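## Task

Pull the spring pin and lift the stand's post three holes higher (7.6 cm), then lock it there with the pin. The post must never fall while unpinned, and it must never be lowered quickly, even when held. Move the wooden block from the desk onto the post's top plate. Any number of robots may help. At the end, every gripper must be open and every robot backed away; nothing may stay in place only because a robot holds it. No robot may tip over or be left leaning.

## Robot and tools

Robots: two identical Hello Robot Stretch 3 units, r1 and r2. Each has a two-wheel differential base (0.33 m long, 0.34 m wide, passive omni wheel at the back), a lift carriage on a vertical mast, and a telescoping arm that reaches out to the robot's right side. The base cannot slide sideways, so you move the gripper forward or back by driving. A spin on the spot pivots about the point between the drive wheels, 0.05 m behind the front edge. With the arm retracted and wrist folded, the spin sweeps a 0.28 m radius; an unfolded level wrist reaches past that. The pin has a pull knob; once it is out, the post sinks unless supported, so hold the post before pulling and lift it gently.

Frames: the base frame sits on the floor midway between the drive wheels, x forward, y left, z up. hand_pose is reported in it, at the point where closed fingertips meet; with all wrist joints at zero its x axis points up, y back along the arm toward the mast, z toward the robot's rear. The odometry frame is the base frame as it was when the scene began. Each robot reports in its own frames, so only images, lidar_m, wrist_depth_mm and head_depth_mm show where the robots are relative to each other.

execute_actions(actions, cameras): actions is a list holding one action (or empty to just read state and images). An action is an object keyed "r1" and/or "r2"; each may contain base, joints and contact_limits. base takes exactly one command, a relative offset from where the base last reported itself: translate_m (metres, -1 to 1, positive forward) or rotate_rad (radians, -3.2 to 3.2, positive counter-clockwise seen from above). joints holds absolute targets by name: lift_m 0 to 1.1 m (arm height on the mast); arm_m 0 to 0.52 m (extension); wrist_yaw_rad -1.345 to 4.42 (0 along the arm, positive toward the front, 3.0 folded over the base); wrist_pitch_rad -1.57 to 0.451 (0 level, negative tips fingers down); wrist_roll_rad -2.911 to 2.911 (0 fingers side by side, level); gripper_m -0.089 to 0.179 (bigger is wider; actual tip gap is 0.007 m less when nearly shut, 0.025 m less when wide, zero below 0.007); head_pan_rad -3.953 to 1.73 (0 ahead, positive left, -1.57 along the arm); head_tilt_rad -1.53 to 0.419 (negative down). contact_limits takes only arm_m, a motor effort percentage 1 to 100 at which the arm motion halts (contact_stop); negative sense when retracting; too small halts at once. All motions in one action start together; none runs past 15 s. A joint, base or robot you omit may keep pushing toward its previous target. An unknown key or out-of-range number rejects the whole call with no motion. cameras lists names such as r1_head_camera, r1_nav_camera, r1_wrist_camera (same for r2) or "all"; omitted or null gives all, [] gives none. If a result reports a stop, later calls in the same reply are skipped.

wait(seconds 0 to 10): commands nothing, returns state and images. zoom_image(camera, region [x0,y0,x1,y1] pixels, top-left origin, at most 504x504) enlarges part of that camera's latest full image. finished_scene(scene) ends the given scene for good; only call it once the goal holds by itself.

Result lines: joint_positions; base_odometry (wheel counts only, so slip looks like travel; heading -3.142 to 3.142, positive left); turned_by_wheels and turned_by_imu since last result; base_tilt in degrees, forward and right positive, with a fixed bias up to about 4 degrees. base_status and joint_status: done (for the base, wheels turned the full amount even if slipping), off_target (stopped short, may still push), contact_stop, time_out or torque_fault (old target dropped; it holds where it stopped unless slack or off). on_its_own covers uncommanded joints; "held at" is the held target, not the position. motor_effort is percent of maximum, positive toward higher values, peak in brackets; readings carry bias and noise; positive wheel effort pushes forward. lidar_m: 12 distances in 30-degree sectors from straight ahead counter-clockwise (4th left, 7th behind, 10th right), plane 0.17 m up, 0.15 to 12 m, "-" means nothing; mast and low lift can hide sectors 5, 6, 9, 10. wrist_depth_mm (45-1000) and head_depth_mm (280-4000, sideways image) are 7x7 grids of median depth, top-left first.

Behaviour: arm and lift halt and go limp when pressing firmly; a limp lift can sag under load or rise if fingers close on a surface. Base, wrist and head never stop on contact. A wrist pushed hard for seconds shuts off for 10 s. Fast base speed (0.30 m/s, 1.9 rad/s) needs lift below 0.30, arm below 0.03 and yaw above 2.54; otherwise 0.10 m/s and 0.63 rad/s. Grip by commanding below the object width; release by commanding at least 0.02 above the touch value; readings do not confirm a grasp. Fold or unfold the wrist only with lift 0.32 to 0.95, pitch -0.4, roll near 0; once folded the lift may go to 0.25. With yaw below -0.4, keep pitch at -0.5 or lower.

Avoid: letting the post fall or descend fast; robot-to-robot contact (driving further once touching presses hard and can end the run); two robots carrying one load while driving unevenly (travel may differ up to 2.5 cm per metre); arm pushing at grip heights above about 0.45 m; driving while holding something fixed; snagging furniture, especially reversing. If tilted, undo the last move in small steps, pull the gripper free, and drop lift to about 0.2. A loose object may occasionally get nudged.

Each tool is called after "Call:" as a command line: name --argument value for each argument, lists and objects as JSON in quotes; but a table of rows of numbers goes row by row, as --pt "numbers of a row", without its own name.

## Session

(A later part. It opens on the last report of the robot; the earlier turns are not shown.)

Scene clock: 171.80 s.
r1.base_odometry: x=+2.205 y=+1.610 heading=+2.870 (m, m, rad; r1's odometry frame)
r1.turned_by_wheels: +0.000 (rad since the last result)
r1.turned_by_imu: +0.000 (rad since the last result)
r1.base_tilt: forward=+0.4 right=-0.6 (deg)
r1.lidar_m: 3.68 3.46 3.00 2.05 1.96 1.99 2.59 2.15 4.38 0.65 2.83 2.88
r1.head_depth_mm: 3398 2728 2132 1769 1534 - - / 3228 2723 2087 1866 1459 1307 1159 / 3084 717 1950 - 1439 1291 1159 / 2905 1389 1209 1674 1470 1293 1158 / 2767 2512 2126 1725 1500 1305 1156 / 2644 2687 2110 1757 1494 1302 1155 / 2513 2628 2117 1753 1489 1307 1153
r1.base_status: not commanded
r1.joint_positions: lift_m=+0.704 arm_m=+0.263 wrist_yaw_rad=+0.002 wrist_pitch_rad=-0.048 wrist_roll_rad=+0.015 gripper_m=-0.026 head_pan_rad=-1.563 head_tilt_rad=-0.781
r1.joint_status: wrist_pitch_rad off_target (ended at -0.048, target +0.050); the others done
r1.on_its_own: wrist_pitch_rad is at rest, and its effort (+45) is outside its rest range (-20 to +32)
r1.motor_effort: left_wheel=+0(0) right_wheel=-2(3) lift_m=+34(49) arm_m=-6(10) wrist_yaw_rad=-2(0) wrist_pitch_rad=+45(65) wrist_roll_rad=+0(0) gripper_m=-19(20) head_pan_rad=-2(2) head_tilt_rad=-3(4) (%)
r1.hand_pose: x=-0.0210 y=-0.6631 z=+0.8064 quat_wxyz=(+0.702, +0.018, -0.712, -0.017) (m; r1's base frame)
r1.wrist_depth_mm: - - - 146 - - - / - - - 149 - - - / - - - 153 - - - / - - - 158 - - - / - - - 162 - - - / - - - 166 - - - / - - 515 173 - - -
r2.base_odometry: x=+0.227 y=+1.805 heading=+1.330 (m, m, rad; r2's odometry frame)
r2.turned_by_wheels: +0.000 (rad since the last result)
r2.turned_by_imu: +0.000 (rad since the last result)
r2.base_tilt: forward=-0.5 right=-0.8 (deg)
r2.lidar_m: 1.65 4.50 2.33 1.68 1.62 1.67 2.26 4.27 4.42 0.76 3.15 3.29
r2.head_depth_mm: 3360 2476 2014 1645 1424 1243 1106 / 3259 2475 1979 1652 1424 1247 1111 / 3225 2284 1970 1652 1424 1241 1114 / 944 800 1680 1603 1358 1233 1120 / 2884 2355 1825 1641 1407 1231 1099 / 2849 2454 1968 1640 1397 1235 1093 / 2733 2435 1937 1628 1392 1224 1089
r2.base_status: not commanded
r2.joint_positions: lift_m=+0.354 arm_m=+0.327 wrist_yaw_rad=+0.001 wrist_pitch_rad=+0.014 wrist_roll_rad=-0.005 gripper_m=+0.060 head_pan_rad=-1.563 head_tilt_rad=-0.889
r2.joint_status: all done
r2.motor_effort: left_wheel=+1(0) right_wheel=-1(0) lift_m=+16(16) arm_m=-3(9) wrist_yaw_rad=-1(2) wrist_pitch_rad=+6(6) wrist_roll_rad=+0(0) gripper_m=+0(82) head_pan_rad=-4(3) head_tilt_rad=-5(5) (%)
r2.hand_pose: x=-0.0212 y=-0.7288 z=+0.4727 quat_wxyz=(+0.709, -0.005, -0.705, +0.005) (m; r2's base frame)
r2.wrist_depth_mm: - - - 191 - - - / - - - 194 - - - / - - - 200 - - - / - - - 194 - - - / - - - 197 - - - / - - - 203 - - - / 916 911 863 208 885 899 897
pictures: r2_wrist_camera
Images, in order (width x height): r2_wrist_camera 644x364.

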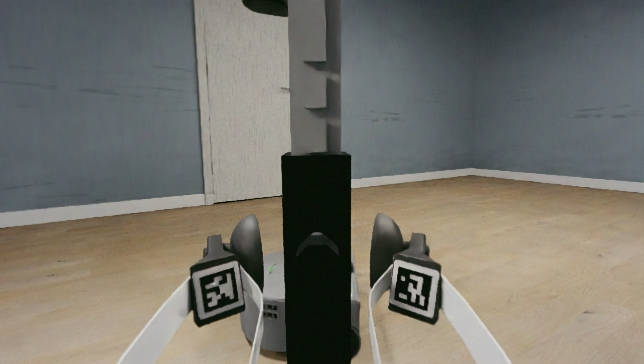

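Call:
execute_actions --actions '[{"r1":{"joints":{"lift_m":0.692}},"r2":{"joints":{"arm_m":0.29}}}]' --cameras '[]'

Call:
execute_actions --actions '[{"r1":{"joints":{"lift_m":0.681}},"r2":{"joints":{"head_pan_rad":0.1,"head_tilt_rad":-0.3}}}]' --cameras '["r2_wrist_camera"]'

Scene clock: 175.27 s.
r1.base_odometry: x=+2.205 y=+1.610 heading=+2.870 (m, m, rad; r1's odometry frame)
r1.turned_by_wheels: +0.000 (rad since the last result)
r1.turned_by_imu: +0.000 (rad since the last result)
r1.base_tilt: forward=+0.5 right=-0.6 (deg)
r1.lidar_m: 3.68 3.47 3.03 2.05 1.95 2.00 2.59 2.16 4.40 0.65 2.83 2.89
r1.head_depth_mm: 3340 2730 2143 1761 1523 - - / 3229 2729 2079 1859 1441 1293 1156 / 3119 719 1949 - 1437 1296 1153 / 2872 1389 1223 1675 1488 1297 1153 / 2761 2519 2120 1710 1500 1297 1153 / 2650 2712 2118 1749 1493 1309 1154 / 2525 2659 2120 1753 1499 1305 1154
r1.base_status: not commanded
r1.joint_positions: lift_m=+0.692 arm_m=+0.263 wrist_yaw_rad=+0.002 wrist_pitch_rad=-0.006 wrist_roll_rad=+0.015 gripper_m=-0.026 head_pan_rad=-1.563 head_tilt_rad=-0.781
r1.joint_status: all done
r1.motor_effort: left_wheel=+0(0) right_wheel=-1(2) lift_m=+29(30) arm_m=-2(7) wrist_yaw_rad=-1(2) wrist_pitch_rad=+25(44) wrist_roll_rad=+0(1) gripper_m=-19(19) head_pan_rad=-2(2) head_tilt_rad=-4(5) (%)
r1.hand_pose: x=-0.0210 y=-0.6642 z=+0.8053 quat_wxyz=(+0.702, +0.003, -0.712, -0.002) (m; r1's base frame)
r1.wrist_depth_mm: - - - 149 - - - / - - - 153 - - - / - - - 155 - - - / - - - 159 - - - / - - - 162 - - - / - - - 164 - - - / - - 545 169 - - -
r2.base_odometry: x=+0.227 y=+1.805 heading=+1.330 (m, m, rad; r2's odometry frame)
r2.turned_by_wheels: +0.000 (rad since the last result)
r2.turned_by_imu: +0.000 (rad since the last result)
r2.base_tilt: forward=-0.5 right=-0.9 (deg)
r2.lidar_m: 1.66 4.49 2.33 1.68 1.63 1.67 2.26 4.25 4.40 0.76 3.17 3.27
r2.head_depth_mm: 3345 2471 1996 1657 1424 1244 1105 / 3299 2468 1972 1650 1403 1242 1113 / 3218 2317 2009 1647 1471 1260 1118 / 1052 798 1667 1591 1382 1238 1116 / 2924 2360 1824 1637 1407 1232 1095 / 2811 2428 1945 1636 1404 1228 1094 / 2696 2413 1948 1624 1402 1224 1099
r2.base_status: not commanded
r2.joint_positions: lift_m=+0.354 arm_m=+0.290 wrist_yaw_rad=+0.001 wrist_pitch_rad=+0.014 wrist_roll_rad=-0.005 gripper_m=+0.060 head_pan_rad=-1.563 head_tilt_rad=-0.889
r2.joint_status: all done
r2.motor_effort: left_wheel=+0(0) right_wheel=-1(1) lift_m=+16(16) arm_m=-3(3) wrist_yaw_rad=-2(1) wrist_pitch_rad=+6(6) wrist_roll_rad=+0(0) gripper_m=+0(0) head_pan_rad=-3(4) head_tilt_rad=-5(4) (%)
r2.hand_pose: x=-0.0212 y=-0.6918 z=+0.4726 quat_wxyz=(+0.709, -0.004, -0.705, +0.005) (m; r2's base frame)
r2.wrist_depth_mm: - - - 226 - - - / - - - 231 - - - / - - - 237 - - - / - - - 233 - - - / - - - 238 - - - / - - - 244 - - - / 898 912 873 250 894 889 899
pictures: none
No camera images: the call's "cameras" was empty. Leave "cameras" out to get every camera's image.

Scene clock: 176.63 s.
r1.base_odometry: x=+2.205 y=+1.610 heading=+2.869 (m, m, rad; r1's odometry frame)
r1.turned_by_wheels: +0.000 (rad since the last result)
r1.turned_by_imu: +0.000 (rad since the last result)
r1.base_tilt: forward=+0.5 right=-0.6 (deg)
r1.lidar_m: 3.68 3.46 3.00 2.05 1.96 1.99 2.59 2.16 4.39 0.66 2.83 2.88
r1.head_depth_mm: 3385 2702 2150 1779 1503 1329 - / 3271 2694 2071 1858 1433 1298 1156 / 3108 731 1957 - 1437 1298 1154 / 2918 1386 1217 1677 1483 1297 1151 / 2752 2511 2137 1715 1495 1306 1148 / 2637 2704 2127 1752 1497 1309 1153 / 2512 2662 2102 1759 1498 1304 1151
r1.base_status: not commanded
r1.joint_positions: lift_m=+0.681 arm_m=+0.263 wrist_yaw_rad=+0.002 wrist_pitch_rad=+0.011 wrist_roll_rad=+0.015 gripper_m=-0.026 head_pan_rad=-1.563 head_tilt_rad=-0.781
r1.joint_status: all done
r1.motor_effort: left_wheel=-1(0) right_wheel=-1(2) lift_m=+28(28) arm_m=-2(2) wrist_yaw_rad=-1(1) wrist_pitch_rad=+17(25) wrist_roll_rad=+0(0) gripper_m=-19(19) head_pan_rad=-2(2) head_tilt_rad=-4(5) (%)
r1.hand_pose: x=-0.0210 y=-0.6646 z=+0.7988 quat_wxyz=(+0.702, -0.003, -0.712, +0.004) (m; r1's base frame)
r1.wrist_depth_mm: - - - 151 - - - / - - - 153 - - - / - - - 156 - - - / - - - 159 - - - / - - - 161 - - - / - - - 164 - - - / - - 535 169 - - -
r2.base_odometry: x=+0.227 y=+1.805 heading=+1.330 (m, m, rad; r2's odometry frame)
r2.turned_by_wheels: +0.000 (rad since the last result)
r2.turned_by_imu: +0.000 (rad since the last result)
r2.base_tilt: forward=-0.5 right=-0.9 (deg)
r2.lidar_m: 1.66 4.50 2.33 1.68 1.63 1.67 2.26 4.26 4.41 0.76 3.16 3.26
r2.head_depth_mm: 3567 3857 - - 2645 1906 1496 / 3841 - - 1987 2659 1905 1475 / 3870 - - 1961 2236 1841 1480 / 3869 - - 1974 2498 1905 1484 / - - - 2391 2608 1908 1487 / 3792 - - - 2609 1893 1472 / 3688 - - - 2616 1875 1467
r2.base_status: not commanded
r2.joint_positions: lift_m=+0.354 arm_m=+0.290 wrist_yaw_rad=+0.001 wrist_pitch_rad=+0.014 wrist_roll_rad=-0.005 gripper_m=+0.060 head_pan_rad=+0.093 head_tilt_rad=-0.310
r2.joint_status: all done
r2.motor_effort: left_wheel=+0(1) right_wheel=-1(0) lift_m=+16(16) arm_m=-3(3) wrist_yaw_rad=-2(2) wrist_pitch_rad=+6(6) wrist_roll_rad=+0(0) gripper_m=+0(0) head_pan_rad=+4(29) head_tilt_rad=+4(32) (%)
r2.hand_pose: x=-0.0212 y=-0.6918 z=+0.4726 quat_wxyz=(+0.709, -0.004, -0.705, +0.005) (m; r2's base frame)
r2.wrist_depth_mm: - - - 226 - - - / - - - 231 - - - / - - - 236 - - - / - - - 233 - - - / - - - 239 - - - / - - - 243 - - - / 904 928 867 249 899 871 900
pictures: r2_wrist_camera
Images, in order (width x height): r2_wrist_camera 644x364.

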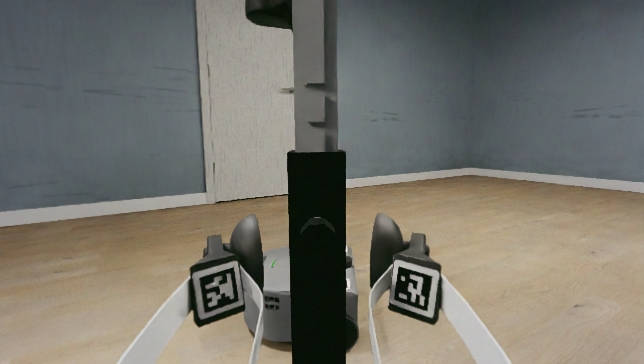

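Call:
execute_actions --actions '[{"r1":{"joints":{"lift_m":0.676}}}]' --cameras '["r2_wrist_camera","r2_head_camera"]'

Scene clock: 179.27 s.
r1.base_odometry: x=+2.205 y=+1.610 heading=+2.869 (m, m, rad; r1's odometry frame)
r1.turned_by_wheels: +0.000 (rad since the last result)
r1.turned_by_imu: +0.000 (rad since the last result)
r1.base_tilt: forward=+0.2 right=-0.6 (deg)
r1.lidar_m: 3.67 3.46 2.99 2.06 1.96 2.00 2.58 2.16 4.40 0.65 2.83 2.88
r1.head_depth_mm: 3422 2707 2134 1770 1511 1321 - / 3233 2707 2148 1853 1435 1287 1158 / 3125 2707 1943 1842 1432 1302 1153 / 2907 1516 1224 1676 1481 1292 1157 / 2786 2499 2141 1712 1500 1303 1154 / 2604 2677 2122 1769 1494 1304 1156 / 2518 2670 2132 1746 1485 1301 1153
r1.base_status: not commanded
r1.joint_positions: lift_m=+0.676 arm_m=+0.263 wrist_yaw_rad=+0.002 wrist_pitch_rad=+0.012 wrist_roll_rad=+0.015 gripper_m=-0.026 head_pan_rad=-1.563 head_tilt_rad=-0.781
r1.joint_status: all done
r1.motor_effort: left_wheel=-1(1) right_wheel=+0(0) lift_m=+28(29) arm_m=-2(1) wrist_yaw_rad=+0(1) wrist_pitch_rad=+17(19) wrist_roll_rad=+0(0) gripper_m=-20(20) head_pan_rad=-2(2) head_tilt_rad=-4(4) (%)
r1.hand_pose: x=-0.0210 y=-0.6646 z=+0.7939 quat_wxyz=(+0.702, -0.003, -0.712, +0.005) (m; r1's base frame)
r1.wrist_depth_mm: - - - 151 - - - / - - - 153 - - - / - - - 156 - - - / - - - 159 - - - / - - - 162 - - - / - - - 164 - - - / - - 533 169 - - -
r2.base_odometry: x=+0.227 y=+1.805 heading=+1.330 (m, m, rad; r2's odometry frame)
r2.turned_by_wheels: +0.000 (rad since the last result)
r2.turned_by_imu: +0.000 (rad since the last result)
r2.base_tilt: forward=-0.5 right=-0.8 (deg)
r2.lidar_m: 1.65 4.51 2.33 1.69 1.63 1.67 2.25 4.27 4.42 0.76 3.16 3.26
r2.head_depth_mm: 3619 3892 - - 2659 1910 1494 / 3816 - - 1993 2641 1902 1492 / 3835 - - 1975 2232 1832 1485 / 3949 - - 1963 2517 1888 1475 / - - - 2408 2650 1903 1482 / 3887 - - - 2585 1886 1480 / 3745 - - - 2591 1892 1481
r2.base_status: not commanded
r2.joint_positions: lift_m=+0.354 arm_m=+0.290 wrist_yaw_rad=+0.001 wrist_pitch_rad=+0.014 wrist_roll_rad=-0.005 gripper_m=+0.060 head_pan_rad=+0.093 head_tilt_rad=-0.310
r2.joint_status: not commanded
r2.motor_effort: left_wheel=+1(1) right_wheel=-1(0) lift_m=+16(16) arm_m=-3(3) wrist_yaw_rad=-1(1) wrist_pitch_rad=+6(6) wrist_roll_rad=+0(0) gripper_m=+0(0) head_pan_rad=+1(3) head_tilt_rad=+5(3) (%)
r2.hand_pose: x=-0.0212 y=-0.6918 z=+0.4726 quat_wxyz=(+0.709, -0.004, -0.705, +0.005) (m; r2's base frame)
r2.wrist_depth_mm: - - - 228 - - - / - - - 233 - - - / - - - 236 - - - / - - - 233 - - - / - - - 236 - - - / - - - 244 - - - / 906 898 865 251 877 906 894
pictures: r2_head_camera (sideways: a quarter turn clockwise sets it upright), r2_wrist_camera
Images, in order (width x height): r2_head_camera 896x504, r2_wrist_camera 644x364.

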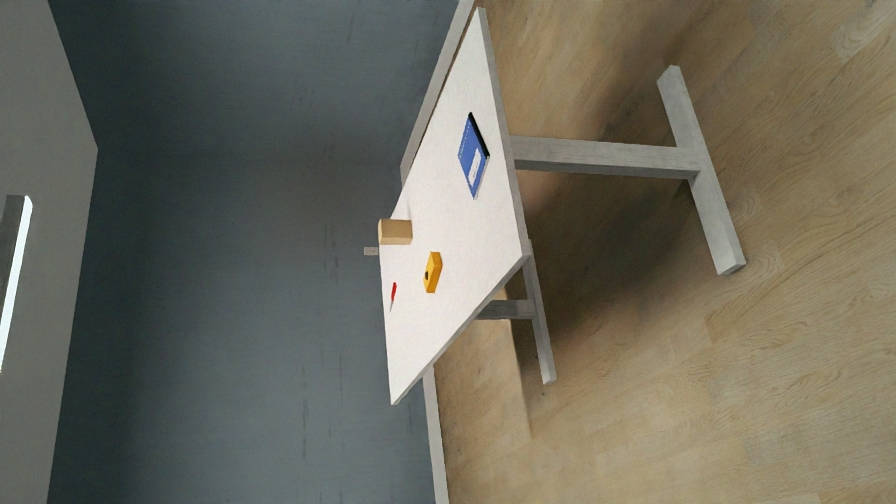

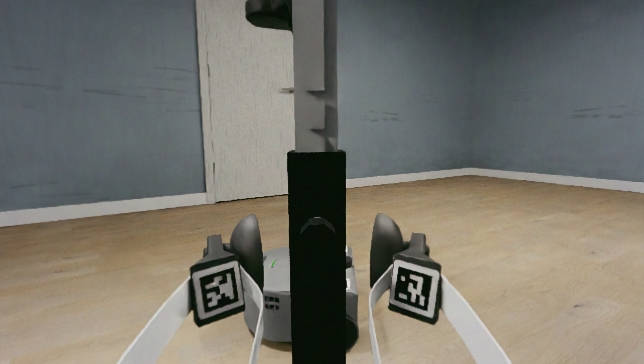

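Call:
execute_actions --actions '[{"r1":{"joints":{"lift_m":0.705,"wrist_pitch_rad":0.055}}}]' --cameras '["r2_wrist_camera"]'

Call:
zoom_image --camera "r2_wrist_camera" --region '[260,60,380,260]'

Scene clock: 185.17 s.
r1.base_odometry: x=+2.205 y=+1.610 heading=+2.869 (m, m, rad; r1's odometry frame)
r1.turned_by_wheels: +0.000 (rad since the last result)
r1.turned_by_imu: +0.001 (rad since the last result)
r1.base_tilt: forward=+0.4 right=-0.8 (deg)
r1.lidar_m: 3.70 3.45 3.03 2.05 1.96 1.99 2.58 2.16 4.37 0.66 2.83 2.87
r1.head_depth_mm: 3406 2676 2148 1764 1532 - - / 3230 2726 2119 1887 1456 1309 1150 / 3124 2708 1952 - 1435 1296 1152 / 2886 1514 1222 1676 1469 1287 1156 / 2768 2521 2123 1724 1495 1302 1152 / 2659 2669 2124 1753 1501 1300 1151 / 2511 2662 2131 1752 1492 1304 1154
r1.base_status: not commanded
r1.joint_positions: lift_m=+0.704 arm_m=+0.263 wrist_yaw_rad=+0.002 wrist_pitch_rad=-0.085 wrist_roll_rad=+0.015 gripper_m=-0.026 head_pan_rad=-1.563 head_tilt_rad=-0.781
r1.joint_status: wrist_pitch_rad off_target (ended at -0.085, target +0.055); the others done
r1.on_its_own: wrist_pitch_rad is at rest, and its effort (+64) is outside its rest range (-20 to +32)
r1.motor_effort: left_wheel=-1(1) right_wheel=+0(0) lift_m=+55(55) arm_m=-1(1) wrist_yaw_rad=-1(1) wrist_pitch_rad=+64(66) wrist_roll_rad=+0(0) gripper_m=-20(19) head_pan_rad=-2(2) head_tilt_rad=-4(5) (%)
r1.hand_pose: x=-0.0210 y=-0.6613 z=+0.7973 quat_wxyz=(+0.702, +0.031, -0.711, -0.030) (m; r1's base frame)
r1.wrist_depth_mm: - - - 143 - - - / - - - 148 - - - / - - - 152 - - - / - - - 158 - - - / - - - 164 - - - / - - - 169 - - - / - - - 178 - - -
r2.base_odometry: x=+0.227 y=+1.805 heading=+1.330 (m, m, rad; r2's odometry frame)
r2.turned_by_wheels: +0.000 (rad since the last result)
r2.turned_by_imu: +0.000 (rad since the last result)
r2.base_tilt: forward=-0.6 right=-0.8 (deg)
r2.lidar_m: 1.66 4.52 2.33 1.68 1.62 1.67 2.26 4.28 4.40 0.76 3.15 3.25
r2.head_depth_mm: 3629 3903 - - 2650 1912 1490 / 3827 - - 1969 2648 1900 1485 / 3855 - - 1967 2252 1847 1493 / 3843 - - 1958 2490 1891 1474 / - - - 2410 2611 1898 1480 / 3878 - - - 2596 1877 1466 / 3732 - - - 2576 1871 1476
r2.base_status: not commanded
r2.joint_positions: lift_m=+0.354 arm_m=+0.290 wrist_yaw_rad=+0.001 wrist_pitch_rad=+0.014 wrist_roll_rad=-0.005 gripper_m=+0.060 head_pan_rad=+0.093 head_tilt_rad=-0.310
r2.joint_status: not commanded
r2.motor_effort: left_wheel=+0(1) right_wheel=+0(0) lift_m=+16(16) arm_m=-3(3) wrist_yaw_rad=-2(1) wrist_pitch_rad=+6(6) wrist_roll_rad=+0(0) gripper_m=+0(0) head_pan_rad=+2(3) head_tilt_rad=+4(4) (%)
r2.hand_pose: x=-0.0212 y=-0.6918 z=+0.4726 quat_wxyz=(+0.709, -0.004, -0.705, +0.005) (m; r2's base frame)
r2.wrist_depth_mm: - - - 227 - - - / - - - 232 - - - / - - - 236 - - - / - - - 233 - - - / - - - 237 - - - / - - - 244 - - - / 943 896 867 249 916 900 886
pictures: r2_wrist_camera
Images, in order (width x height): r2_wrist_camera 644x364.

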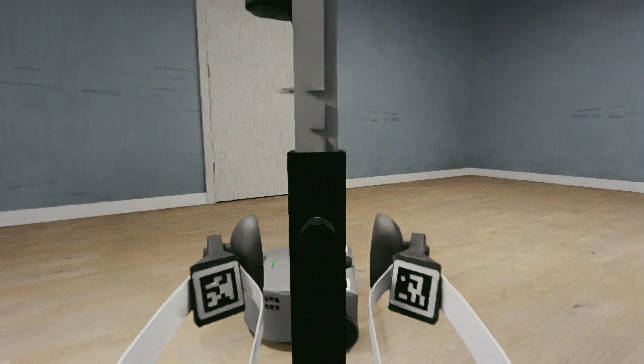

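Region (260, 60, 380, 260) of r2_wrist_camera's 644x364 image, scaled by 2.520; it fills the left 302 columns of this view, and the rest is white.

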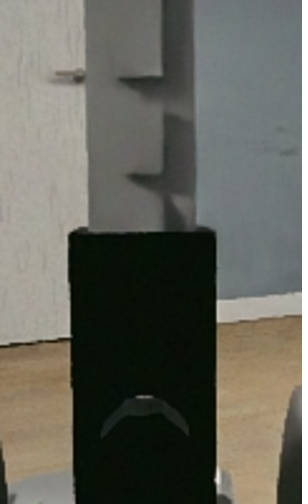

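Call:
execute_actions --actions '[{"r1":{"joints":{"lift_m":0.697,"wrist_pitch_rad":0.05}},"r2":{"joints":{"arm_m":0.342}}}]' --cameras '[]'

Call:
execute_actions --actions '[{"r2":{"joints":{"gripper_m":-0.05}}}]' --cameras '[]'

Call:
execute_actions --actions '[{"r1":{"joints":{"lift_m":0.726}},"r2":{"joints":{"arm_m":0.325}}}]' --cameras '["r2_wrist_camera"]'

Call:
execute_actions --actions '[{"r1":{"joints":{"lift_m":0.716,"wrist_pitch_rad":0.055}},"r2":{"joints":{"gripper_m":0.06}}}]' --cameras '[]'

Call:
execute_actions --actions '[{"r1":{"joints":{"lift_m":0.70}}}]' --cameras '["r2_wrist_camera"]'

Scene clock: 192.97 s.
r1.base_odometry: x=+2.205 y=+1.610 heading=+2.869 (m, m, rad; r1's odometry frame)
r1.turned_by_wheels: +0.000 (rad since the last result)
r1.turned_by_imu: +0.001 (rad since the last result)
r1.base_tilt: forward=+0.7 right=-0.6 (deg)
r1.lidar_m: 3.69 3.46 3.02 2.05 1.96 1.99 2.58 2.16 4.39 0.66 2.83 2.88
r1.head_depth_mm: 3355 2702 2141 1760 1537 - - / 3254 2706 2126 1857 1441 1305 1147 / 3113 2708 1948 - 1430 1286 1155 / 2923 1518 1202 1675 1482 1296 1158 / 2762 2515 2120 1706 1500 1302 1154 / 2649 2687 2127 1758 1495 1304 1153 / 2494 2630 2131 1749 1495 1299 1157
r1.base_status: not commanded
r1.joint_positions: lift_m=+0.697 arm_m=+0.263 wrist_yaw_rad=+0.002 wrist_pitch_rad=-0.061 wrist_roll_rad=+0.015 gripper_m=-0.026 head_pan_rad=-1.563 head_tilt_rad=-0.781
r1.joint_status: wrist_pitch_rad off_target (ended at -0.061, target +0.050); the others done
r1.on_its_own: wrist_pitch_rad is at rest, and its effort (+51) is outside its rest range (-20 to +32)
r1.motor_effort: left_wheel=-1(1) right_wheel=+0(0) lift_m=+34(48) arm_m=-1(1) wrist_yaw_rad=-1(2) wrist_pitch_rad=+51(64) wrist_roll_rad=+0(0) gripper_m=-18(19) head_pan_rad=-2(2) head_tilt_rad=-4(4) (%)
r1.hand_pose: x=-0.0210 y=-0.6624 z=+0.7962 quat_wxyz=(+0.702, +0.022, -0.712, -0.021) (m; r1's base frame)
r1.wrist_depth_mm: - - - 145 - - - / - - - 149 - - - / - - - 154 - - - / - - - 159 - - - / - - - 162 - - - / - - - 167 - - - / - - 504 174 - - -
r2.base_odometry: x=+0.227 y=+1.805 heading=+1.330 (m, m, rad; r2's odometry frame)
r2.turned_by_wheels: +0.000 (rad since the last result)
r2.turned_by_imu: +0.000 (rad since the last result)
r2.base_tilt: forward=-0.5 right=-0.8 (deg)
r2.lidar_m: 1.66 4.50 2.33 1.69 1.63 1.67 2.26 4.26 4.42 0.76 3.15 3.28
r2.head_depth_mm: 3597 3900 - - 2652 1921 1485 / 3869 - - 1966 2650 1900 1484 / 3842 - - 1972 2267 1845 1486 / 3994 - - 1961 2485 1895 1489 / - - - 2369 2629 1880 1474 / 3862 - - - 2615 1888 1480 / 3733 - - - 2575 1870 1480
r2.base_status: not commanded
r2.joint_positions: lift_m=+0.354 arm_m=+0.342 wrist_yaw_rad=+0.001 wrist_pitch_rad=+0.014 wrist_roll_rad=-0.005 gripper_m=+0.060 head_pan_rad=+0.093 head_tilt_rad=-0.310
r2.joint_status: all done
r2.motor_effort: left_wheel=+0(1) right_wheel=-1(1) lift_m=+16(16) arm_m=+3(5) wrist_yaw_rad=-1(1) wrist_pitch_rad=+6(6) wrist_roll_rad=+0(0) gripper_m=+0(0) head_pan_rad=+2(2) head_tilt_rad=+6(4) (%)
r2.hand_pose: x=-0.0212 y=-0.7433 z=+0.4725 quat_wxyz=(+0.709, -0.004, -0.705, +0.005) (m; r2's base frame)
r2.wrist_depth_mm: - - - 177 - - - / - - - 180 - - - / - - - 184 - - - / - - - 178 - - - / - - - 183 - - - / - - - 187 - - - / 905 924 850 191 899 899 899
pictures: none
No camera images: the call's "cameras" was empty. Leave "cameras" out to get every camera's image.

Scene clock: 194.57 s.
r1.base_odometry: x=+2.205 y=+1.610 heading=+2.869 (m, m, rad; r1's odometry frame)
r1.turned_by_wheels: +0.000 (rad since the last result)
r1.turned_by_imu: +0.000 (rad since the last result)
r1.base_tilt: forward=+0.5 right=-0.4 (deg)
r1.lidar_m: 3.68 3.45 3.01 2.06 1.95 1.99 2.58 2.17 4.39 0.66 2.83 2.88
r1.head_depth_mm: 3403 2688 2129 1771 1529 - - / 3285 2701 2134 1864 1433 1304 1150 / 3075 2698 1974 - 1442 1291 1153 / 2915 1514 1204 1670 1485 1286 1155 / 2761 2510 2127 1710 1489 1300 1150 / 2658 2686 2144 1746 1496 1299 1155 / 2532 2648 2134 1753 1497 1296 1151
r1.base_status: not commanded
r1.joint_positions: lift_m=+0.697 arm_m=+0.263 wrist_yaw_rad=+0.002 wrist_pitch_rad=-0.061 wrist_roll_rad=+0.015 gripper_m=-0.026 head_pan_rad=-1.563 head_tilt_rad=-0.781
r1.joint_status: not commanded
r1.on_its_own: wrist_pitch_rad is at rest, and its effort (+51) is outside its rest range (-20 to +32)
r1.motor_effort: left_wheel=-1(1) right_wheel=+0(1) lift_m=+35(34) arm_m=-2(1) wrist_yaw_rad=+0(1) wrist_pitch_rad=+51(51) wrist_roll_rad=+0(0) gripper_m=-20(19) head_pan_rad=-2(2) head_tilt_rad=-5(4) (%)
r1.hand_pose: x=-0.0210 y=-0.6624 z=+0.7962 quat_wxyz=(+0.702, +0.022, -0.712, -0.021) (m; r1's base frame)
r1.wrist_depth_mm: - - - 145 - - - / - - - 149 - - - / - - - 153 - - - / - - - 159 - - - / - - - 163 - - - / - - - 167 - - - / - - 510 174 - - -
r2.base_odometry: x=+0.227 y=+1.805 heading=+1.330 (m, m, rad; r2's odometry frame)
r2.turned_by_wheels: +0.000 (rad since the last result)
r2.turned_by_imu: +0.000 (rad since the last result)
r2.base_tilt: forward=-0.5 right=-0.9 (deg)
r2.lidar_m: 1.66 4.51 2.34 1.68 1.62 1.67 2.26 4.27 4.42 0.76 3.16 3.26
r2.head_depth_mm: 3573 3847 - - 2638 1910 1487 / 3755 - - 1991 2634 1917 1486 / 3868 - - 1973 2276 1837 1483 / 3862 - - 1981 2496 1891 1474 / - - - 2384 2620 1890 1483 / 3875 - - - 2611 1887 1480 / 3693 - - - 2637 1881 1461
r2.base_status: not commanded
r2.joint_positions: lift_m=+0.354 arm_m=+0.342 wrist_yaw_rad=+0.001 wrist_pitch_rad=+0.014 wrist_roll_rad=-0.005 gripper_m=-0.049 head_pan_rad=+0.093 head_tilt_rad=-0.310
r2.joint_status: all done
r2.motor_effort: left_wheel=+0(1) right_wheel=+0(2) lift_m=+16(16) arm_m=+4(3) wrist_yaw_rad=-2(2) wrist_pitch_rad=+6(6) wrist_roll_rad=+0(0) gripper_m=-28(100) head_pan_rad=+2(3) head_tilt_rad=+5(5) (%)
r2.hand_pose: x=-0.0212 y=-0.7432 z=+0.4725 quat_wxyz=(+0.709, -0.004, -0.705, +0.005) (m; r2's base frame)
r2.wrist_depth_mm: - - - 177 - - - / - - - 181 - - - / - - - 185 - - - / - - - 179 - - - / - - - 182 - - - / - - - 145 - - - / 920 918 795 192 914 891 871
pictures: none
No camera images: the call's "cameras" was empty. Leave "cameras" out to get every camera's image.

Scene clock: 195.60 s.
r1.base_odometry: x=+2.205 y=+1.610 heading=+2.869 (m, m, rad; r1's odometry frame)
r1.turned_by_wheels: +0.000 (rad since the last result)
r1.turned_by_imu: +0.000 (rad since the last result)
r1.base_tilt: forward=+0.5 right=-0.5 (deg)
r1.lidar_m: 3.71 3.46 3.00 2.05 1.96 2.00 2.59 2.16 4.41 0.66 2.83 2.87
r1.head_depth_mm: 3389 2706 2134 1811 1531 - - / 3250 2706 2060 - 1474 1303 1154 / 3122 708 1948 - 1466 1290 1154 / 2862 708 1210 1670 1470 1290 1153 / 2809 2511 2129 1719 1493 1301 1153 / 2632 2702 2099 1754 1488 1299 1151 / 2520 2655 2116 1756 1497 1303 1154
r1.base_status: not commanded
r1.joint_positions: lift_m=+0.725 arm_m=+0.263 wrist_yaw_rad=+0.002 wrist_pitch_rad=-0.105 wrist_roll_rad=+0.015 gripper_m=-0.026 head_pan_rad=-1.563 head_tilt_rad=-0.781
r1.joint_status: all done
r1.on_its_own: wrist_pitch_rad is at rest, and its effort (+72) is outside its rest range (-20 to +32)
r1.motor_effort: left_wheel=-1(1) right_wheel=-1(1) lift_m=+56(57) arm_m=-2(1) wrist_yaw_rad=+1(1) wrist_pitch_rad=+72(72) wrist_roll_rad=+0(0) gripper_m=-18(19) head_pan_rad=-2(2) head_tilt_rad=-4(4) (%)
r1.hand_pose: x=-0.0210 y=-0.6603 z=+0.8130 quat_wxyz=(+0.701, +0.038, -0.711, -0.037) (m; r1's base frame)
r1.wrist_depth_mm: - - - 141 - - - / - - - 147 - - - / - - - 152 - - - / - - - 159 - - - / - - - 163 - - - / - - - 171 - - - / - - - 179 - - -
r2.base_odometry: x=+0.227 y=+1.805 heading=+1.330 (m, m, rad; r2's odometry frame)
r2.turned_by_wheels: +0.000 (rad since the last result)
r2.turned_by_imu: +0.000 (rad since the last result)
r2.base_tilt: forward=-0.5 right=-0.7 (deg)
r2.lidar_m: 1.66 4.51 2.33 1.68 1.62 1.67 2.26 4.26 4.41 0.76 3.14 3.27
r2.head_depth_mm: 3594 3851 - - 2678 1914 1488 / 3845 - - 1986 2674 1890 1490 / 3846 - - 1988 2255 1828 1478 / - - - 1954 2500 1886 1484 / - - - 2388 2643 1896 1477 / 3906 - - - 2644 1876 1473 / 3716 - - - 2593 1880 1470
r2.base_status: not commanded
r2.joint_positions: lift_m=+0.354 arm_m=+0.326 wrist_yaw_rad=+0.001 wrist_pitch_rad=+0.019 wrist_roll_rad=-0.005 gripper_m=-0.043 head_pan_rad=+0.093 head_tilt_rad=-0.310
r2.joint_status: all done
r2.on_its_own: gripper_m is held at -0.044, not at your -0.050, by its stall guard, which is still easing
r2.motor_effort: left_wheel=+1(2) right_wheel=-1(2) lift_m=+16(16) arm_m=-9(19) wrist_yaw_rad=-3(2) wrist_pitch_rad=+4(6) wrist_roll_rad=+0(0) gripper_m=-13(28) head_pan_rad=+3(3) head_tilt_rad=+5(4) (%)
r2.hand_pose: x=-0.0211 y=-0.7273 z=+0.4739 quat_wxyz=(+0.709, -0.006, -0.705, +0.007) (m; r2's base frame)
r2.wrist_depth_mm: - - - 192 - - - / - - - 196 - - - / - - - 200 - - - / - - - 195 - - - / - - - 197 - - - / - - - 203 - - - / 924 927 870 209 895 909 912
pictures: r2_wrist_camera
Images, in order (width x height): r2_wrist_camera 644x364.

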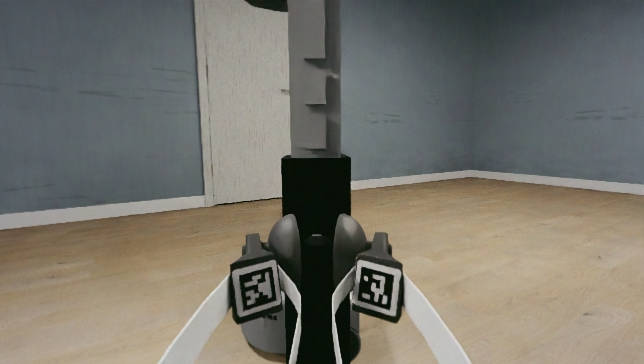

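Scene clock: 197.13 s.
r1.base_odometry: x=+2.205 y=+1.610 heading=+2.869 (m, m, rad; r1's odometry frame)
r1.turned_by_wheels: +0.000 (rad since the last result)
r1.turned_by_imu: +0.000 (rad since the last result)
r1.base_tilt: forward=+0.4 right=-0.8 (deg)
r1.lidar_m: 3.69 3.45 3.02 2.05 1.96 2.00 2.59 2.16 4.38 0.66 2.83 2.88
r1.head_depth_mm: 3389 2693 2128 1780 1530 - - / 3278 2675 2072 - 1467 1309 1161 / 3114 710 1946 - 1436 1294 1159 / 2906 709 1216 1672 1462 1294 1156 / 2763 2510 2138 1714 1490 1302 1153 / 2647 2694 2162 1757 1489 1297 1148 / 2500 2648 2130 1750 1502 1305 1159
r1.base_status: not commanded
r1.joint_positions: lift_m=+0.716 arm_m=+0.263 wrist_yaw_rad=+0.002 wrist_pitch_rad=-0.074 wrist_roll_rad=+0.015 gripper_m=-0.026 head_pan_rad=-1.563 head_tilt_rad=-0.781
r1.joint_status: wrist_pitch_rad off_target (ended at -0.074, target +0.055); the others done
r1.on_its_own: wrist_pitch_rad is at rest, and its effort (+59) is outside its rest range (-20 to +32)
r1.motor_effort: left_wheel=-1(1) right_wheel=-2(1) lift_m=+36(50) arm_m=-1(2) wrist_yaw_rad=-1(1) wrist_pitch_rad=+59(74) wrist_roll_rad=+0(0) gripper_m=-19(19) head_pan_rad=-1(2) head_tilt_rad=-5(5) (%)
r1.hand_pose: x=-0.0210 y=-0.6618 z=+0.8119 quat_wxyz=(+0.702, +0.027, -0.712, -0.026) (m; r1's base frame)
r1.wrist_depth_mm: - - - 144 - - - / - - - 149 - - - / - - - 153 - - - / - - - 158 - - - / - - - 162 - - - / - - - 169 - - - / - - - 176 - - -
r2.base_odometry: x=+0.227 y=+1.805 heading=+1.330 (m, m, rad; r2's odometry frame)
r2.turned_by_wheels: +0.000 (rad since the last result)
r2.turned_by_imu: +0.000 (rad since the last result)
r2.base_tilt: forward=-0.5 right=-0.8 (deg)
r2.lidar_m: 1.65 4.50 2.33 1.68 1.62 1.66 2.26 4.26 4.40 0.76 3.16 3.26
r2.head_depth_mm: 3571 3790 - - 2679 1926 1488 / 3839 - - 1989 2655 1895 1487 / 3842 - - 1956 2266 1826 1497 / 3995 - - 1954 2487 1884 1488 / - - - 2403 2645 1897 1486 / 3795 - - - 2630 1881 1475 / 3728 - - - 2608 1883 1472
r2.base_status: not commanded
r2.joint_positions: lift_m=+0.354 arm_m=+0.325 wrist_yaw_rad=+0.001 wrist_pitch_rad=+0.014 wrist_roll_rad=-0.005 gripper_m=+0.060 head_pan_rad=+0.093 head_tilt_rad=-0.310
r2.joint_status: all done
r2.motor_effort: left_wheel=+1(1) right_wheel=-2(2) lift_m=+16(16) arm_m=-3(8) wrist_yaw_rad=-2(2) wrist_pitch_rad=+6(6) wrist_roll_rad=+0(0) gripper_m=+0(82) head_pan_rad=+3(2) head_tilt_rad=+5(5) (%)
r2.hand_pose: x=-0.0212 y=-0.7268 z=+0.4727 quat_wxyz=(+0.709, -0.004, -0.705, +0.005) (m; r2's base frame)
r2.wrist_depth_mm: - - - 193 - - - / - - - 197 - - - / - - - 201 - - - / - - - 196 - - - / - - - 199 - - - / - - - 205 - - - / 909 915 856 210 928 887 891
pictures: none
No camera images: the call's "cameras" was empty. Leave "cameras" out to get every camera's image.

Scene clock: 198.00 s.
r1.base_odometry: x=+2.205 y=+1.610 heading=+2.869 (m, m, rad; r1's odometry frame)
r1.turned_by_wheels: +0.000 (rad since the last result)
r1.turned_by_imu: +0.000 (rad since the last result)
r1.base_tilt: forward=+0.5 right=-0.6 (deg)
r1.lidar_m: 3.69 3.46 3.01 2.05 1.96 1.99 2.59 2.16 4.39 0.66 2.82 2.88
r1.head_depth_mm: 3351 2716 2139 1779 1528 - - / 3223 2707 2079 1873 1452 1307 1146 / 3132 716 1963 - 1435 1296 1157 / 2897 714 1212 1669 1471 1296 1157 / 2748 2515 2132 1717 1495 1305 1154 / 2636 2699 2109 1760 1488 1305 1154 / 2515 2641 2134 1761 1496 1305 1159
r1.base_status: not commanded
r1.joint_positions: lift_m=+0.700 arm_m=+0.263 wrist_yaw_rad=+0.002 wrist_pitch_rad=-0.025 wrist_roll_rad=+0.015 gripper_m=-0.026 head_pan_rad=-1.563 head_tilt_rad=-0.781
r1.joint_status: all done
r1.on_its_own: wrist_pitch_rad is at rest, and its effort (+36) is outside its rest range (-20 to +32)
r1.motor_effort: left_wheel=-1(1) right_wheel=+0(1) lift_m=+30(35) arm_m=+1(1) wrist_yaw_rad=-1(1) wrist_pitch_rad=+36(58) wrist_roll_rad=+0(0) gripper_m=-19(19) head_pan_rad=-2(2) head_tilt_rad=-5(4) (%)
r1.hand_pose: x=-0.0210 y=-0.6635 z=+0.8085 quat_wxyz=(+0.702, +0.010, -0.712, -0.008) (m; r1's base frame)
r1.wrist_depth_mm: - - - 148 - - - / - - - 151 - - - / - - - 156 - - - / - - - 159 - - - / - - - 162 - - - / - - - 166 - - - / - - 507 172 - - -
r2.base_odometry: x=+0.227 y=+1.805 heading=+1.330 (m, m, rad; r2's odometry frame)
r2.turned_by_wheels: +0.000 (rad since the last result)
r2.turned_by_imu: +0.000 (rad since the last result)
r2.base_tilt: forward=-0.5 right=-0.9 (deg)
r2.lidar_m: 1.66 4.51 2.33 1.69 1.63 1.67 2.26 4.26 4.40 0.76 3.16 3.28
r2.head_depth_mm: 3576 3869 - - 2677 1917 1495 / 3842 - - 1993 2680 1888 1499 / 3875 - - 1980 2260 1848 1481 / 3873 - - 1966 2481 1898 1486 / - - - 2405 2665 1897 1485 / 3883 - - - 2602 1890 1487 / 3657 - - - 2617 1892 1477
r2.base_status: not commanded
r2.joint_positions: lift_m=+0.354 arm_m=+0.325 wrist_yaw_rad=+0.001 wrist_pitch_rad=+0.014 wrist_roll_rad=-0.005 gripper_m=+0.060 head_pan_rad=+0.093 head_tilt_rad=-0.310
r2.joint_status: not commanded
r2.motor_effort: left_wheel=+1(1) right_wheel=+0(1) lift_m=+16(16) arm_m=-3(3) wrist_yaw_rad=-1(2) wrist_pitch_rad=+6(6) wrist_roll_rad=+0(0) gripper_m=+0(0) head_pan_rad=+2(2) head_tilt_rad=+4(3) (%)
r2.hand_pose: x=-0.0212 y=-0.7268 z=+0.4727 quat_wxyz=(+0.709, -0.004, -0.705, +0.005) (m; r2's base frame)
r2.wrist_depth_mm: - - - 192 - - - / - - - 196 - - - / - - - 201 - - - / - - - 197 - - - / - - - 199 - - - / - - - 205 - - - / 937 908 878 210 881 891 875
pictures: r2_wrist_camera
Images, in order (width x height): r2_wrist_camera 644x364.

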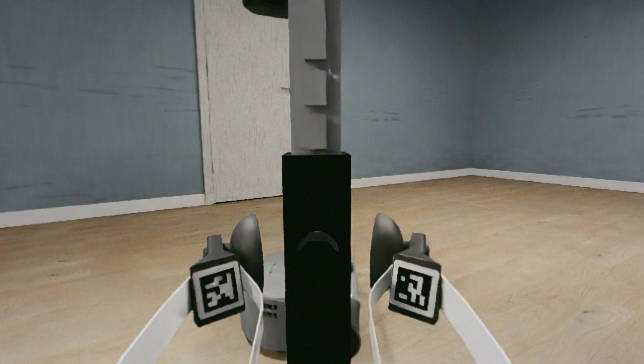

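Knob looks deeper in now.

Call:
execute_actions --actions '[{"r1":{"joints":{"lift_m":0.685}}}]' --cameras '["r2_wrist_camera"]'

Scene clock: 199.80 s.
r1.base_odometry: x=+2.205 y=+1.610 heading=+2.869 (m, m, rad; r1's odometry frame)
r1.turned_by_wheels: +0.000 (rad since the last result)
r1.turned_by_imu: +0.000 (rad since the last result)
r1.base_tilt: forward=+0.5 right=-0.6 (deg)
r1.lidar_m: 3.69 3.46 3.02 2.05 1.96 1.99 2.59 2.17 4.42 0.66 2.83 2.89
r1.head_depth_mm: 3402 2693 2150 1767 1499 - - / 3230 2707 2087 1860 1438 1302 1160 / 3088 713 1960 - 1439 1293 1155 / 2910 714 1210 1672 1477 1290 1154 / 2798 2490 2144 1722 1493 1306 1149 / 2610 2659 2118 1751 1492 1304 1152 / 2534 2657 2136 1753 1493 1301 1153
r1.base_status: not commanded
r1.joint_positions: lift_m=+0.685 arm_m=+0.263 wrist_yaw_rad=+0.002 wrist_pitch_rad=+0.028 wrist_roll_rad=+0.015 gripper_m=-0.026 head_pan_rad=-1.563 head_tilt_rad=-0.781
r1.joint_status: all done
r1.on_its_own: wrist_pitch_rad moved +0.053 to your old target +0.055
r1.motor_effort: left_wheel=-1(1) right_wheel=+0(0) lift_m=+26(29) arm_m=+4(4) wrist_yaw_rad=+0(1) wrist_pitch_rad=+12(36) wrist_roll_rad=+0(0) gripper_m=-20(18) head_pan_rad=-2(2) head_tilt_rad=-5(4) (%)
r1.hand_pose: x=-0.0210 y=-0.6645 z=+0.8072 quat_wxyz=(+0.702, -0.009, -0.712, +0.010) (m; r1's base frame)
r1.wrist_depth_mm: - - - 153 - - - / - - - 156 - - - / - - - 157 - - - / - - - 160 - - - / - - - 162 - - - / - - - 164 - - - / - - - 168 - - -
r2.base_odometry: x=+0.227 y=+1.805 heading=+1.330 (m, m, rad; r2's odometry frame)
r2.turned_by_wheels: +0.000 (rad since the last result)
r2.turned_by_imu: +0.000 (rad since the last result)
r2.base_tilt: forward=-0.5 right=-0.9 (deg)
r2.lidar_m: 1.66 4.51 2.33 1.68 1.63 1.67 2.26 4.26 4.42 0.76 3.15 3.27
r2.head_depth_mm: 3620 3882 - - 2663 1907 1488 / 3863 - - 1987 2650 1901 1485 / 3920 - - 1949 2251 1848 1488 / 3851 - - 1958 2500 1891 1485 / - - - 2393 2590 1899 1478 / 3861 - - - 2600 1886 1472 / 3673 - - - 2592 1871 1472
r2.base_status: not commanded
r2.joint_positions: lift_m=+0.354 arm_m=+0.325 wrist_yaw_rad=+0.001 wrist_pitch_rad=+0.014 wrist_roll_rad=-0.005 gripper_m=+0.060 head_pan_rad=+0.093 head_tilt_rad=-0.310
r2.joint_status: not commanded
r2.motor_effort: left_wheel=+1(1) right_wheel=+0(1) lift_m=+16(16) arm_m=-4(3) wrist_yaw_rad=-1(2) wrist_pitch_rad=+6(6) wrist_roll_rad=+0(0) gripper_m=+0(0) head_pan_rad=+2(2) head_tilt_rad=+4(5) (%)
r2.hand_pose: x=-0.0212 y=-0.7268 z=+0.4727 quat_wxyz=(+0.709, -0.004, -0.705, +0.005) (m; r2's base frame)
r2.wrist_depth_mm: - - - 194 - - - / - - - 196 - - - / - - - 201 - - - / - - - 196 - - - / - - - 200 - - - / - - - 204 - - - / 918 899 865 209 894 879 889
pictures: r2_wrist_camera
Images, in order (width x height): r2_wrist_camera 644x364.

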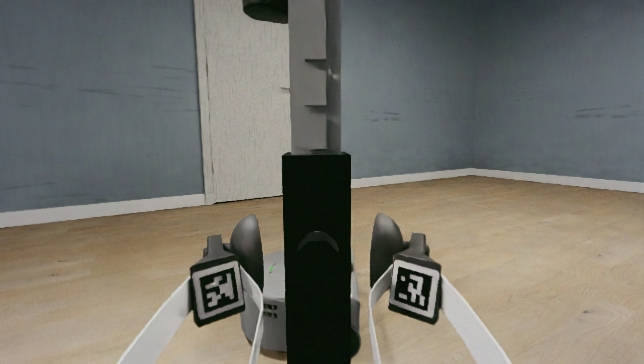

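Call:
execute_actions --actions '[{"r1":{"joints":{"gripper_m":0.07}},"r2":{"joints":{"arm_m":0,"wrist_pitch_rad":-0.4}}}]' --cameras '[]'

Call:
execute_actions --actions '[{"r1":{"joints":{"arm_m":0}},"r2":{"base":{"rotate_rad":0.41},"joints":{"wrist_yaw_rad":3.0,"head_pan_rad":-0.4,"head_tilt_rad":-0.5}}}]' --cameras '[]'

Call:
execute_actions --actions '[{"r2":{"joints":{"lift_m":0.28}}}]' --cameras '[]'

Call:
execute_actions --actions '[{"r1":{"base":{"translate_m":0.4}},"r2":{"base":{"translate_m":1.0}}}]' --cameras '["r2_head_camera","r1_nav_camera"]'

Scene clock: 211.67 s.
r1.base_odometry: x=+2.205 y=+1.610 heading=+2.869 (m, m, rad; r1's odometry frame)
r1.turned_by_wheels: +0.000 (rad since the last result)
r1.turned_by_imu: +0.001 (rad since the last result)
r1.base_tilt: forward=+0.5 right=-0.7 (deg)
r1.lidar_m: 3.69 3.46 2.99 2.06 1.96 1.99 2.58 2.16 4.36 0.66 2.83 2.88
r1.head_depth_mm: 3411 2725 2128 1761 1499 - - / 3234 2741 2067 1860 1439 1299 1160 / 3099 714 796 - 1437 1294 1153 / 2910 714 1719 1664 1482 1289 1164 / 2752 2539 2125 1721 1493 1304 1155 / 2619 2692 2123 1752 1487 1304 1155 / 2468 2633 2118 1759 1496 1296 1155
r1.base_status: not commanded
r1.joint_positions: lift_m=+0.685 arm_m=+0.263 wrist_yaw_rad=+0.002 wrist_pitch_rad=+0.029 wrist_roll_rad=+0.015 gripper_m=+0.070 head_pan_rad=-1.563 head_tilt_rad=-0.781
r1.joint_status: all done
r1.motor_effort: left_wheel=-2(2) right_wheel=+0(1) lift_m=+26(28) arm_m=+4(4) wrist_yaw_rad=-2(0) wrist_pitch_rad=+11(12) wrist_roll_rad=+0(0) gripper_m=-1(80) head_pan_rad=-2(2) head_tilt_rad=-5(4) (%)
r1.hand_pose: x=-0.0210 y=-0.6646 z=+0.8075 quat_wxyz=(+0.702, -0.009, -0.712, +0.011) (m; r1's base frame)
r1.wrist_depth_mm: - - - 152 - - - / - - - 154 - - - / - - - 157 - - - / - - - 160 - - - / - - - 161 - - - / - - 828 165 - - - / - - - 167 - - -
r2.base_odometry: x=+0.227 y=+1.805 heading=+1.330 (m, m, rad; r2's odometry frame)
r2.turned_by_wheels: +0.000 (rad since the last result)
r2.turned_by_imu: +0.001 (rad since the last result)
r2.base_tilt: forward=-0.4 right=-0.9 (deg)
r2.lidar_m: 1.65 4.50 2.34 1.69 1.62 1.67 2.26 4.27 4.42 0.76 3.16 3.26
r2.head_depth_mm: 3610 3796 - - 2688 1924 1494 / 3880 - - 1982 2641 1904 1491 / 3840 - - 1976 2264 1841 1483 / 3945 - - 1956 2504 1894 1474 / - - - 2393 2604 1878 1481 / 3881 - - - 2606 1876 1482 / 3687 - - - 2596 1892 1477
r2.base_status: not commanded
r2.joint_positions: lift_m=+0.354 arm_m=+0.002 wrist_yaw_rad=+0.001 wrist_pitch_rad=-0.414 wrist_roll_rad=-0.005 gripper_m=+0.060 head_pan_rad=+0.093 head_tilt_rad=-0.310
r2.joint_status: all done
joint sent to its limit — the command would take r2.arm_m past its lower limit, so that joint was sent only as far as its limit.
r2.motor_effort: left_wheel=+1(1) right_wheel=-1(1) lift_m=+16(16) arm_m=-4(3) wrist_yaw_rad=-2(3) wrist_pitch_rad=+5(4) wrist_roll_rad=+0(0) gripper_m=+0(0) head_pan_rad=+3(2) head_tilt_rad=+5(4) (%)
r2.hand_pose: x=-0.0213 y=-0.3720 z=+0.3679 quat_wxyz=(+0.694, +0.146, -0.690, -0.145) (m; r2's base frame)
r2.wrist_depth_mm: - - - - - - - / - - - - - - - / - - - - - - - / 953 920 943 887 929 946 927 / 749 741 780 698 763 758 746 / 615 619 - 619 - 617 617 / 529 530 525 537 532 523 523
pictures: none
No camera images: the call's "cameras" was empty. Leave "cameras" out to get every camera's image.

Scene clock: 214.83 s.
r1.base_odometry: x=+2.205 y=+1.610 heading=+2.869 (m, m, rad; r1's odometry frame)
r1.turned_by_wheels: +0.000 (rad since the last result)
r1.turned_by_imu: +0.000 (rad since the last result)
r1.base_tilt: forward=+0.5 right=-0.6 (deg)
r1.lidar_m: 3.70 3.45 3.00 2.06 1.96 1.99 2.58 2.16 4.39 0.66 2.82 2.89
r1.head_depth_mm: 3410 2712 2135 1754 1500 1310 - / 3263 2706 2082 1758 1501 1308 - / 3092 713 1407 1715 1472 1355 - / 2853 712 1764 1663 1434 1309 1152 / 2809 2407 2127 1724 1494 1303 1154 / 2643 2691 2126 1758 1488 1293 1151 / 2515 2616 2112 1756 1500 1300 1154
r1.base_status: not commanded
r1.joint_positions: lift_m=+0.685 arm_m=+0.002 wrist_yaw_rad=+0.001 wrist_pitch_rad=+0.030 wrist_roll_rad=+0.015 gripper_m=+0.070 head_pan_rad=-1.563 head_tilt_rad=-0.781
r1.joint_status: all done
joint sent to its limit — the command would take r1.arm_m past its lower limit, so that joint was sent only as far as its limit.
r1.motor_effort: left_wheel=-1(1) right_wheel=+1(1) lift_m=+27(27) arm_m=-6(6) wrist_yaw_rad=-1(0) wrist_pitch_rad=+11(11) wrist_roll_rad=+0(0) gripper_m=+1(1) head_pan_rad=-2(2) head_tilt_rad=-5(5) (%)
r1.hand_pose: x=-0.0211 y=-0.4039 z=+0.8077 quat_wxyz=(+0.702, -0.010, -0.712, +0.011) (m; r1's base frame)
r1.wrist_depth_mm: - - - - - - - / - - - 410 - - - / - - - - - - - / - - - - - - - / - - - - - - - / - - - - - - - / - - - - - - -
r2.base_odometry: x=+0.227 y=+1.805 heading=+1.740 (m, m, rad; r2's odometry frame)
r2.turned_by_wheels: +0.410 (rad since the last result)
r2.turned_by_imu: +0.418 (rad since the last result)
r2.base_tilt: forward=-0.5 right=-0.9 (deg)
r2.lidar_m: 2.77 2.66 1.75 1.62 1.63 2.05 4.25 4.30 0.76 3.15 3.19 1.66
r2.head_depth_mm: 3429 3628 3690 2780 1998 1592 1289 / 3789 - - 2747 1989 1574 1283 / - - 2001 2387 1928 1568 1292 / - - 1997 2594 1922 1558 1286 / - - 1966 2687 1994 1555 1286 / - - 2672 2708 1970 1556 1283 / 3730 - - 2736 1972 1558 1273
r2.base_status: done
r2.joint_positions: lift_m=+0.354 arm_m=+0.002 wrist_yaw_rad=+2.997 wrist_pitch_rad=-0.414 wrist_roll_rad=-0.005 gripper_m=+0.060 head_pan_rad=-0.393 head_tilt_rad=-0.493
r2.joint_status: all done
r2.motor_effort: left_wheel=-2(3) right_wheel=+1(3) lift_m=+16(16) arm_m=-3(3) wrist_yaw_rad=+3(5) wrist_pitch_rad=+5(5) wrist_roll_rad=+0(0) gripper_m=+0(0) head_pan_rad=-2(23) head_tilt_rad=-2(21) (%)
r2.hand_pose: x=+0.0112 y=+0.0755 z=+0.3679 quat_wxyz=(+0.195, +0.699, +0.096, +0.682) (m; r2's base frame)
r2.wrist_depth_mm: - - - - - - - / - - - - - - - / - - - - - - - / 955 918 926 966 926 921 934 / 741 752 797 752 782 737 744 / 618 608 - 625 - 627 609 / 527 534 - 549 526 526 529
pictures: none
No camera images: the call's "cameras" was empty. Leave "cameras" out to get every camera's image.

Scene clock: 216.33 s.
r1.base_odometry: x=+2.205 y=+1.610 heading=+2.869 (m, m, rad; r1's odometry frame)
r1.turned_by_wheels: +0.000 (rad since the last result)
r1.turned_by_imu: +0.000 (rad since the last result)
r1.base_tilt: forward=+0.4 right=-0.6 (deg)
r1.lidar_m: 3.68 3.47 3.00 2.06 1.96 1.99 2.59 2.16 4.40 0.66 2.83 2.88
r1.head_depth_mm: 3375 2694 2146 1748 1496 1308 - / 3226 2714 2075 1763 1502 1304 - / 3126 713 1464 1723 1471 1355 - / 2850 714 1735 1664 1434 1306 1158 / 2750 2591 2057 1712 1490 1303 1152 / 2626 2672 2115 1759 1502 1300 1151 / 2499 2649 2109 1755 1490 1301 1154
r1.base_status: not commanded
r1.joint_positions: lift_m=+0.685 arm_m=+0.002 wrist_yaw_rad=+0.001 wrist_pitch_rad=+0.030 wrist_roll_rad=+0.015 gripper_m=+0.070 head_pan_rad=-1.563 head_tilt_rad=-0.781
r1.joint_status: not commanded
r1.motor_effort: left_wheel=-2(1) right_wheel=+1(1) lift_m=+28(27) arm_m=-7(7) wrist_yaw_rad=-1(1) wrist_pitch_rad=+11(11) wrist_roll_rad=-1(0) gripper_m=-1(0) head_pan_rad=-2(2) head_tilt_rad=-5(5) (%)
r1.hand_pose: x=-0.0211 y=-0.4039 z=+0.8077 quat_wxyz=(+0.702, -0.010, -0.712, +0.011) (m; r1's base frame)
r1.wrist_depth_mm: - - - - - - - / - - - 416 - - - / - - - - - - - / - - - - - - - / - - - - - - - / - - - - - - - / - - - - - - -
r2.base_odometry: x=+0.227 y=+1.805 heading=+1.740 (m, m, rad; r2's odometry frame)
r2.turned_by_wheels: +0.000 (rad since the last result)
r2.turned_by_imu: +0.000 (rad since the last result)
r2.base_tilt: forward=-0.5 right=-0.8 (deg)
r2.lidar_m: 2.78 2.66 1.75 1.61 1.63 2.05 4.25 4.31 0.76 3.16 3.19 1.65
r2.head_depth_mm: 3460 3629 3768 2775 2022 1573 1294 / 3808 - - 2766 1997 1570 1286 / - - 1999 2369 1940 1578 1287 / - - 1974 2595 1934 1562 1284 / - - 1977 2720 2007 1570 1290 / - - 2701 2709 1985 1559 1286 / 3680 - - 2726 1972 1557 1280
r2.base_status: not commanded
r2.joint_positions: lift_m=+0.280 arm_m=+0.002 wrist_yaw_rad=+2.997 wrist_pitch_rad=-0.414 wrist_roll_rad=-0.005 gripper_m=+0.060 head_pan_rad=-0.393 head_tilt_rad=-0.493
r2.joint_status: all done
r2.motor_effort: left_wheel=-1(2) right_wheel=+1(1) lift_m=+16(17) arm_m=-3(3) wrist_yaw_rad=+2(3) wrist_pitch_rad=+6(6) wrist_roll_rad=+0(0) gripper_m=+0(0) head_pan_rad=-3(3) head_tilt_rad=-4(3) (%)
r2.hand_pose: x=+0.0111 y=+0.0754 z=+0.2938 quat_wxyz=(+0.195, +0.699, +0.096, +0.682) (m; r2's base frame)
r2.wrist_depth_mm: - - - - - - - / - - - - - - - / - - - - - - - / 789 795 793 785 791 798 799 / 630 631 653 628 653 635 618 / 530 525 - 544 - 518 511 / 458 - - - 449 445 444
pictures: none
No camera images: the call's "cameras" was empty. Leave "cameras" out to get every camera's image.

Scene clock: 221.80 s.
r1.base_odometry: x=+1.820 y=+1.718 heading=+2.869 (m, m, rad; r1's odometry frame)
r1.turned_by_wheels: +0.000 (rad since the last result)
r1.turned_by_imu: +0.002 (rad since the last result)
r1.base_tilt: forward=+0.4 right=-0.5 (deg)
r1.lidar_m: 3.33 3.13 3.21 2.32 2.17 2.22 2.90 2.49 0.77 2.76 2.60 2.65
r1.head_depth_mm: 3208 2716 2149 1769 1509 1280 - / 3061 2694 2132 1755 1496 1298 - / 2833 2723 2155 1762 1488 1353 - / 2697 2682 2126 1756 1466 1331 1157 / 2529 2697 2118 1757 1497 1296 1156 / 2436 2603 2134 1761 1495 1303 1157 / 2281 2503 2123 1757 1491 1299 1155
r1.base_status: done
r1.joint_positions: lift_m=+0.685 arm_m=+0.002 wrist_yaw_rad=+0.001 wrist_pitch_rad=+0.030 wrist_roll_rad=+0.015 gripper_m=+0.070 head_pan_rad=-1.563 head_tilt_rad=-0.781
r1.joint_status: not commanded
r1.motor_effort: left_wheel=-1(2) right_wheel=+1(5) lift_m=+28(27) arm_m=-6(8) wrist_yaw_rad=-2(0) wrist_pitch_rad=+11(11) wrist_roll_rad=+0(0) gripper_m=-1(0) head_pan_rad=-2(2) head_tilt_rad=-4(5) (%)
r1.hand_pose: x=-0.0211 y=-0.4039 z=+0.8077 quat_wxyz=(+0.702, -0.010, -0.712, +0.011) (m; r1's base frame)
r1.wrist_depth_mm: - - - - - - - / - - - - - - - / - - - - - - - / - - - - - - - / - - - - - - - / - - - - - - - / - - - - - - -
r2.base_odometry: x=+0.059 y=+2.791 heading=+1.740 (m, m, rad; r2's odometry frame)
r2.turned_by_wheels: +0.000 (rad since the last result)
r2.turned_by_imu: +0.005 (rad since the last result)
r2.base_tilt: forward=-0.4 right=-0.9 (deg)
r2.lidar_m: 3.52 2.85 1.89 1.74 1.76 2.22 4.65 1.49 3.29 3.01 0.91 1.82
r2.head_depth_mm: 3289 3472 3604 1245 898 776 1289 / 3663 - - 1243 897 1516 1291 / 3560 - 2007 1229 1781 1568 1279 / 3374 3680 1980 1300 1988 1552 1284 / 3184 3473 3601 2354 1991 1554 1281 / 3062 3292 3482 2709 1960 1562 1291 / 2872 3131 3343 2680 1971 1554 1278
r2.base_status: done
r2.joint_positions: lift_m=+0.280 arm_m=+0.002 wrist_yaw_rad=+2.998 wrist_pitch_rad=-0.415 wrist_roll_rad=-0.005 gripper_m=+0.060 head_pan_rad=-0.393 head_tilt_rad=-0.494
r2.joint_status: not commanded
r2.motor_effort: left_wheel=-1(5) right_wheel=+0(5) lift_m=+16(16) arm_m=-3(3) wrist_yaw_rad=+2(3) wrist_pitch_rad=+6(6) wrist_roll_rad=+0(0) gripper_m=+0(1) head_pan_rad=-3(3) head_tilt_rad=-4(3) (%)
r2.hand_pose: x=+0.0110 y=+0.0754 z=+0.2938 quat_wxyz=(+0.195, +0.698, +0.096, +0.682) (m; r2's base frame)
r2.wrist_depth_mm: - - - - - - - / - - - - - - - / - - - - - - - / 786 788 788 787 791 776 781 / 636 633 651 632 649 626 624 / 527 522 - 546 - 520 525 / 465 - - - 445 444 449
pictures: r1_nav_camera (sideways: a quarter turn counterclockwise sets it upright), r2_head_camera (sideways: a quarter turn clockwise sets it upright)
Images, in order (width x height): r1_nav_camera 672x504, r2_head_camera 896x504.

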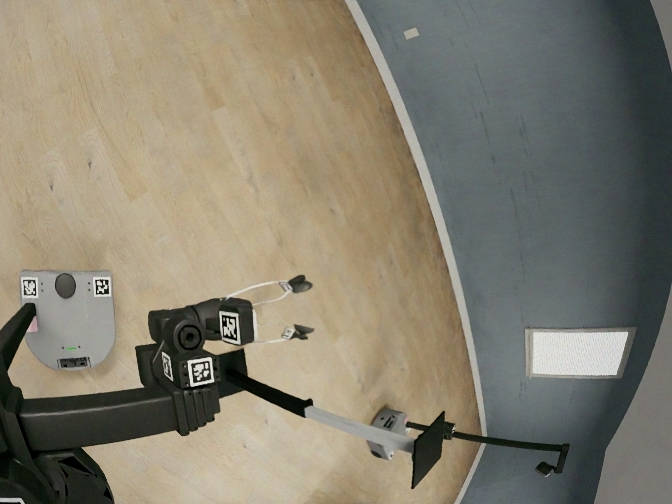

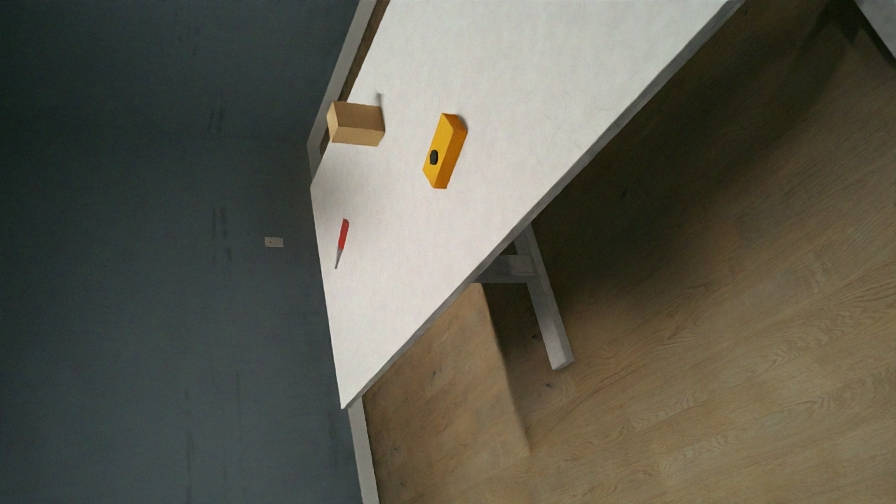

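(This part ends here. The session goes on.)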